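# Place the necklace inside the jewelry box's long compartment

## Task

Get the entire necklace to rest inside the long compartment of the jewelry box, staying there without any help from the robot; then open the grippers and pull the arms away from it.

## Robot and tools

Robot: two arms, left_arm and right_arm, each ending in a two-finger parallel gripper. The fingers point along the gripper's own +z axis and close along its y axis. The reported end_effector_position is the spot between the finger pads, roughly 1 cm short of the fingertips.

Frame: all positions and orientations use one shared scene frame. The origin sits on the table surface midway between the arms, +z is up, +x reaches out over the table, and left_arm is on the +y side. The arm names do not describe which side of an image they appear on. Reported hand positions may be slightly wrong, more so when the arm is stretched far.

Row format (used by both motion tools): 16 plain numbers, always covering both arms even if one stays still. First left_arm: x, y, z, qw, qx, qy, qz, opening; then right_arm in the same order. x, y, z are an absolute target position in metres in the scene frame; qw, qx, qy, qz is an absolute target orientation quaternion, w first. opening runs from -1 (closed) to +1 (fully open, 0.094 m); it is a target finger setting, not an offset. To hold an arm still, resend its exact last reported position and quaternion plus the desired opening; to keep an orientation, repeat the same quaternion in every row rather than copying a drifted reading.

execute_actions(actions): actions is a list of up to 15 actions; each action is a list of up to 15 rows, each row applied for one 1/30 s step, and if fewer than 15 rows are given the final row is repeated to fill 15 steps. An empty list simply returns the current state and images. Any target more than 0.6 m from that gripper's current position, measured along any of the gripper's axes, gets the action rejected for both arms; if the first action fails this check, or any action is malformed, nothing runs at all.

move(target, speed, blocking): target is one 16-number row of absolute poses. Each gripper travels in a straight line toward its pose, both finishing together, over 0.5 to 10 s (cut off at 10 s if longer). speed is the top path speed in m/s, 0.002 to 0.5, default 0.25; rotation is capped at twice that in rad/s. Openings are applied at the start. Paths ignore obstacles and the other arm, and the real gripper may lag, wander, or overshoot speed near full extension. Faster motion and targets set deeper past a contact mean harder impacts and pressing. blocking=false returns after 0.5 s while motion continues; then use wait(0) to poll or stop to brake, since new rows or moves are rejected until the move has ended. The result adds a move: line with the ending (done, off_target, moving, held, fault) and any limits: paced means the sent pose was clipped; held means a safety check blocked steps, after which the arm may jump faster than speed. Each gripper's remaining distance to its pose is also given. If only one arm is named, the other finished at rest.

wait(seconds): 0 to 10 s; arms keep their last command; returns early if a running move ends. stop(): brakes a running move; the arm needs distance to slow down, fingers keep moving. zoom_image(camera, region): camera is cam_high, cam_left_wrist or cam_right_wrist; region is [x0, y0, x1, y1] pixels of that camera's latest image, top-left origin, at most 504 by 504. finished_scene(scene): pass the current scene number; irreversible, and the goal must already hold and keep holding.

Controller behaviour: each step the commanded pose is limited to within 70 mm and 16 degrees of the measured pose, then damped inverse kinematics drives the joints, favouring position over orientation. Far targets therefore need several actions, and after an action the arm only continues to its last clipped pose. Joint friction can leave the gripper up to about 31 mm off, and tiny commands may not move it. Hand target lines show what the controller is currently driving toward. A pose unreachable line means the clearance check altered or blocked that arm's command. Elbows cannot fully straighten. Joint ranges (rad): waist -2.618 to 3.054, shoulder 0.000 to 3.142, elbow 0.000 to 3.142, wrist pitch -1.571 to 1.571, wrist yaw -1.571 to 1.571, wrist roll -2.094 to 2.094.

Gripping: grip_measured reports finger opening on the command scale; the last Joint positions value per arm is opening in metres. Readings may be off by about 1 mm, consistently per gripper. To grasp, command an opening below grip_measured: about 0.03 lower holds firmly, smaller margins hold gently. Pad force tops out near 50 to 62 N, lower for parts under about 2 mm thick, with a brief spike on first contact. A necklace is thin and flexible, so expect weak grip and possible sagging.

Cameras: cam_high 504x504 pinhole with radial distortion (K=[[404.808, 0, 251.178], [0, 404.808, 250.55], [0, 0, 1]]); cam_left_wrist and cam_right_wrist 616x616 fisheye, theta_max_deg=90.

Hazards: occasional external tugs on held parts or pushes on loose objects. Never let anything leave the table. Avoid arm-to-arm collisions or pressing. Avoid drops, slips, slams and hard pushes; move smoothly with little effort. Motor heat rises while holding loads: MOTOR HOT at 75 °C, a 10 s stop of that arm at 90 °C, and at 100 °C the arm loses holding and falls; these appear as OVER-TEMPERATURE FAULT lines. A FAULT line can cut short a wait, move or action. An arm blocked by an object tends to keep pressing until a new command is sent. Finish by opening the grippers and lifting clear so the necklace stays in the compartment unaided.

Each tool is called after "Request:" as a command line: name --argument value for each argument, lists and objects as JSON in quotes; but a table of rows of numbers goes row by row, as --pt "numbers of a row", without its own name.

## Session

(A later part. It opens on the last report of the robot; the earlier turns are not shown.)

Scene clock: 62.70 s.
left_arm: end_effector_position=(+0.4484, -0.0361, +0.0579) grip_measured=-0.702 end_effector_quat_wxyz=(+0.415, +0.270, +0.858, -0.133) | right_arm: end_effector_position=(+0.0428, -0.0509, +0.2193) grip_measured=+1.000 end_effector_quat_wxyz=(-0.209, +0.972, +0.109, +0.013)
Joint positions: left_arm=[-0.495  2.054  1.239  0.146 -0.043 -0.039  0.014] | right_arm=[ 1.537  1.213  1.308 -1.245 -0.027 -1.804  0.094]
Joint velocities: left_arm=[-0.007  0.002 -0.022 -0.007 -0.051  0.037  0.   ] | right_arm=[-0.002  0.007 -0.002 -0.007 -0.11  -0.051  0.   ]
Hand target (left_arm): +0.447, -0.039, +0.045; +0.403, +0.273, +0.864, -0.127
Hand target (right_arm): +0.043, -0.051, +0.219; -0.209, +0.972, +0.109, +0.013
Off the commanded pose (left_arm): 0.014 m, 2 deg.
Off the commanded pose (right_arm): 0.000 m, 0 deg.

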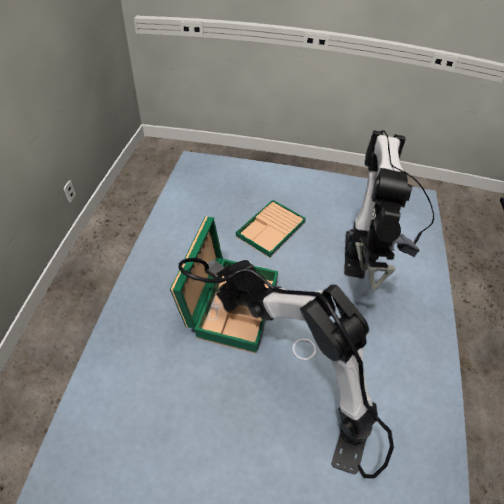

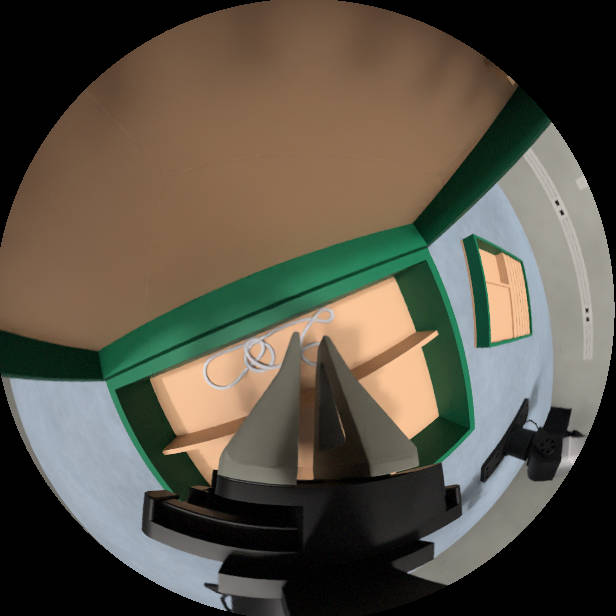

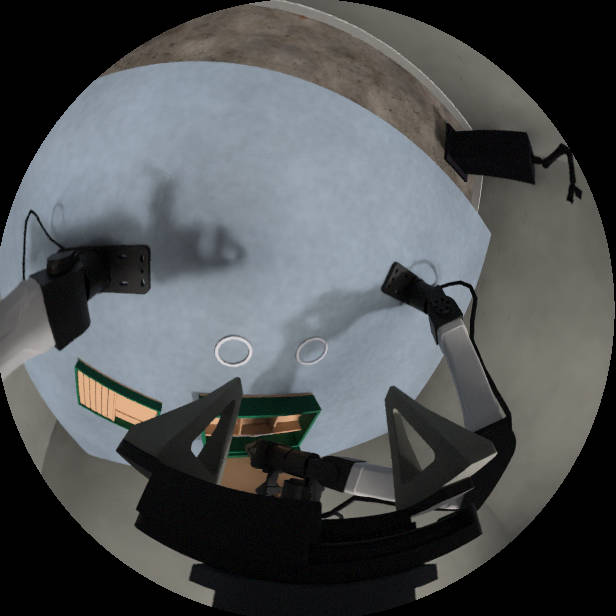

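Request:
move --target '[0.27,0.13,0.25,0.403,0.273,0.864,-0.127,-0.7,0.0428,-0.0509,0.2193,-0.209,0.972,0.109,0.013,1]' --speed 0.3

Request:
zoom_image --camera "cam_left_wrist" --region '[200, 120, 450, 340]'

Scene clock: 68.07 s.
left_arm: end_effector_position=(+0.2721, +0.1239, +0.2467) grip_measured=-0.702 end_effector_quat_wxyz=(+0.404, +0.272, +0.864, -0.127) | right_arm: end_effector_position=(+0.0428, -0.0509, +0.2193) grip_measured=+1.000 end_effector_quat_wxyz=(-0.209, +0.972, +0.109, +0.013)
Joint positions: left_arm=[-0.406  1.007  1.039 -0.729  0.022  0.019  0.014] | right_arm=[ 1.537  1.213  1.308 -1.245 -0.027 -1.804  0.094]
Joint velocities: left_arm=[ 0.007 -0.012 -0.012 -0.022 -0.007  0.037  0.   ] | right_arm=[-0.007  0.002 -0.012 -0.037 -0.007  0.081  0.   ]
Hand target (left_arm): +0.271, +0.126, +0.250; +0.403, +0.273, +0.864, -0.128
Hand target (right_arm): +0.043, -0.051, +0.219; -0.209, +0.972, +0.109, +0.013
Off the commanded pose (left_arm): 0.007 m, 0 deg.
Off the commanded pose (right_arm): 0.000 m, 0 deg.
move: done

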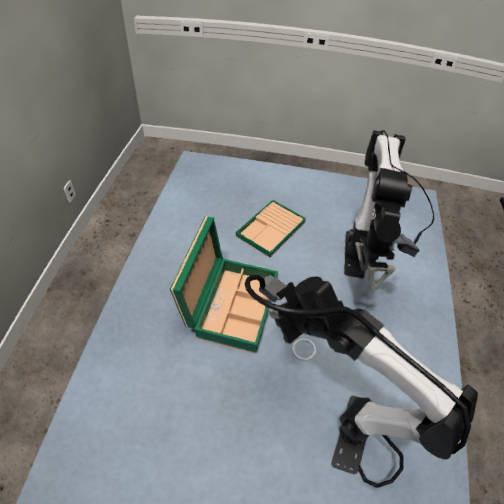

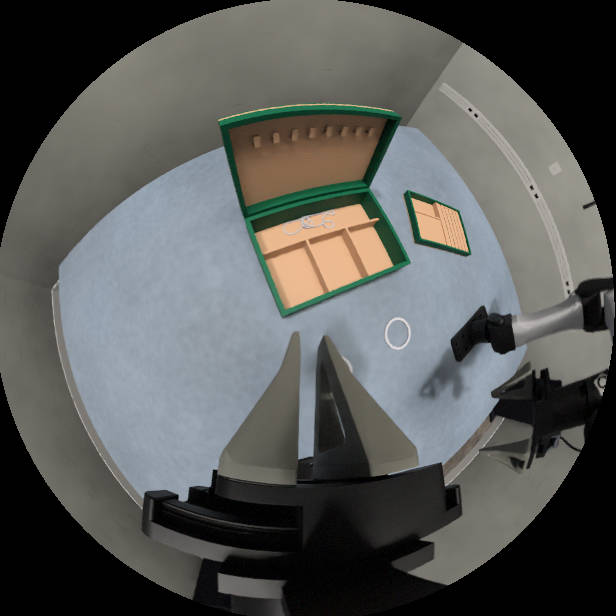

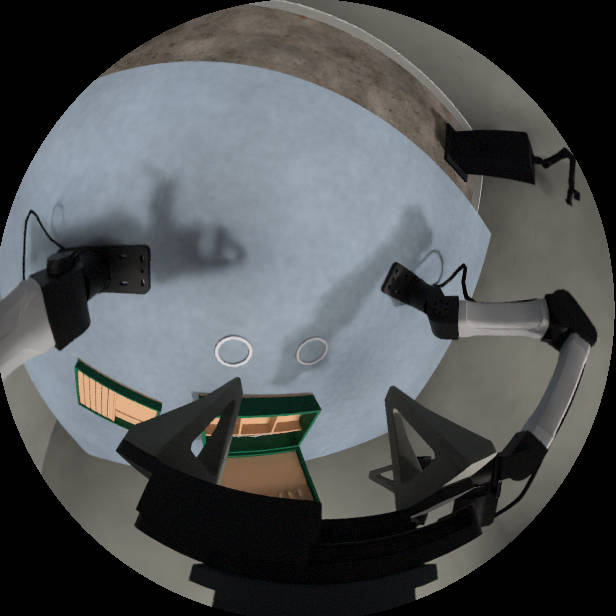

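Region (200, 120, 450, 340) of cam_left_wrist's 616x616 image, scaled by 2.016, with more detail than that image has; it fills the top 444 rows of this view, and the rest is white.

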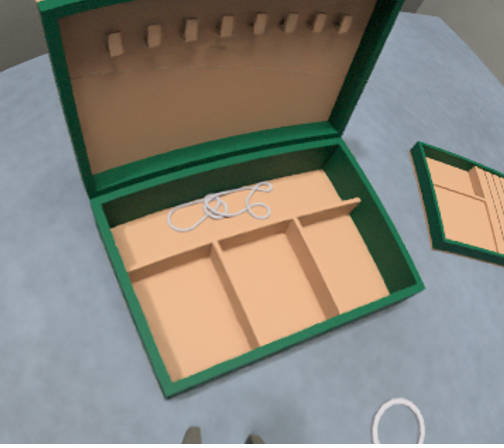

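Request:
finished_scene --scene 2

The scene is finished: the task was done.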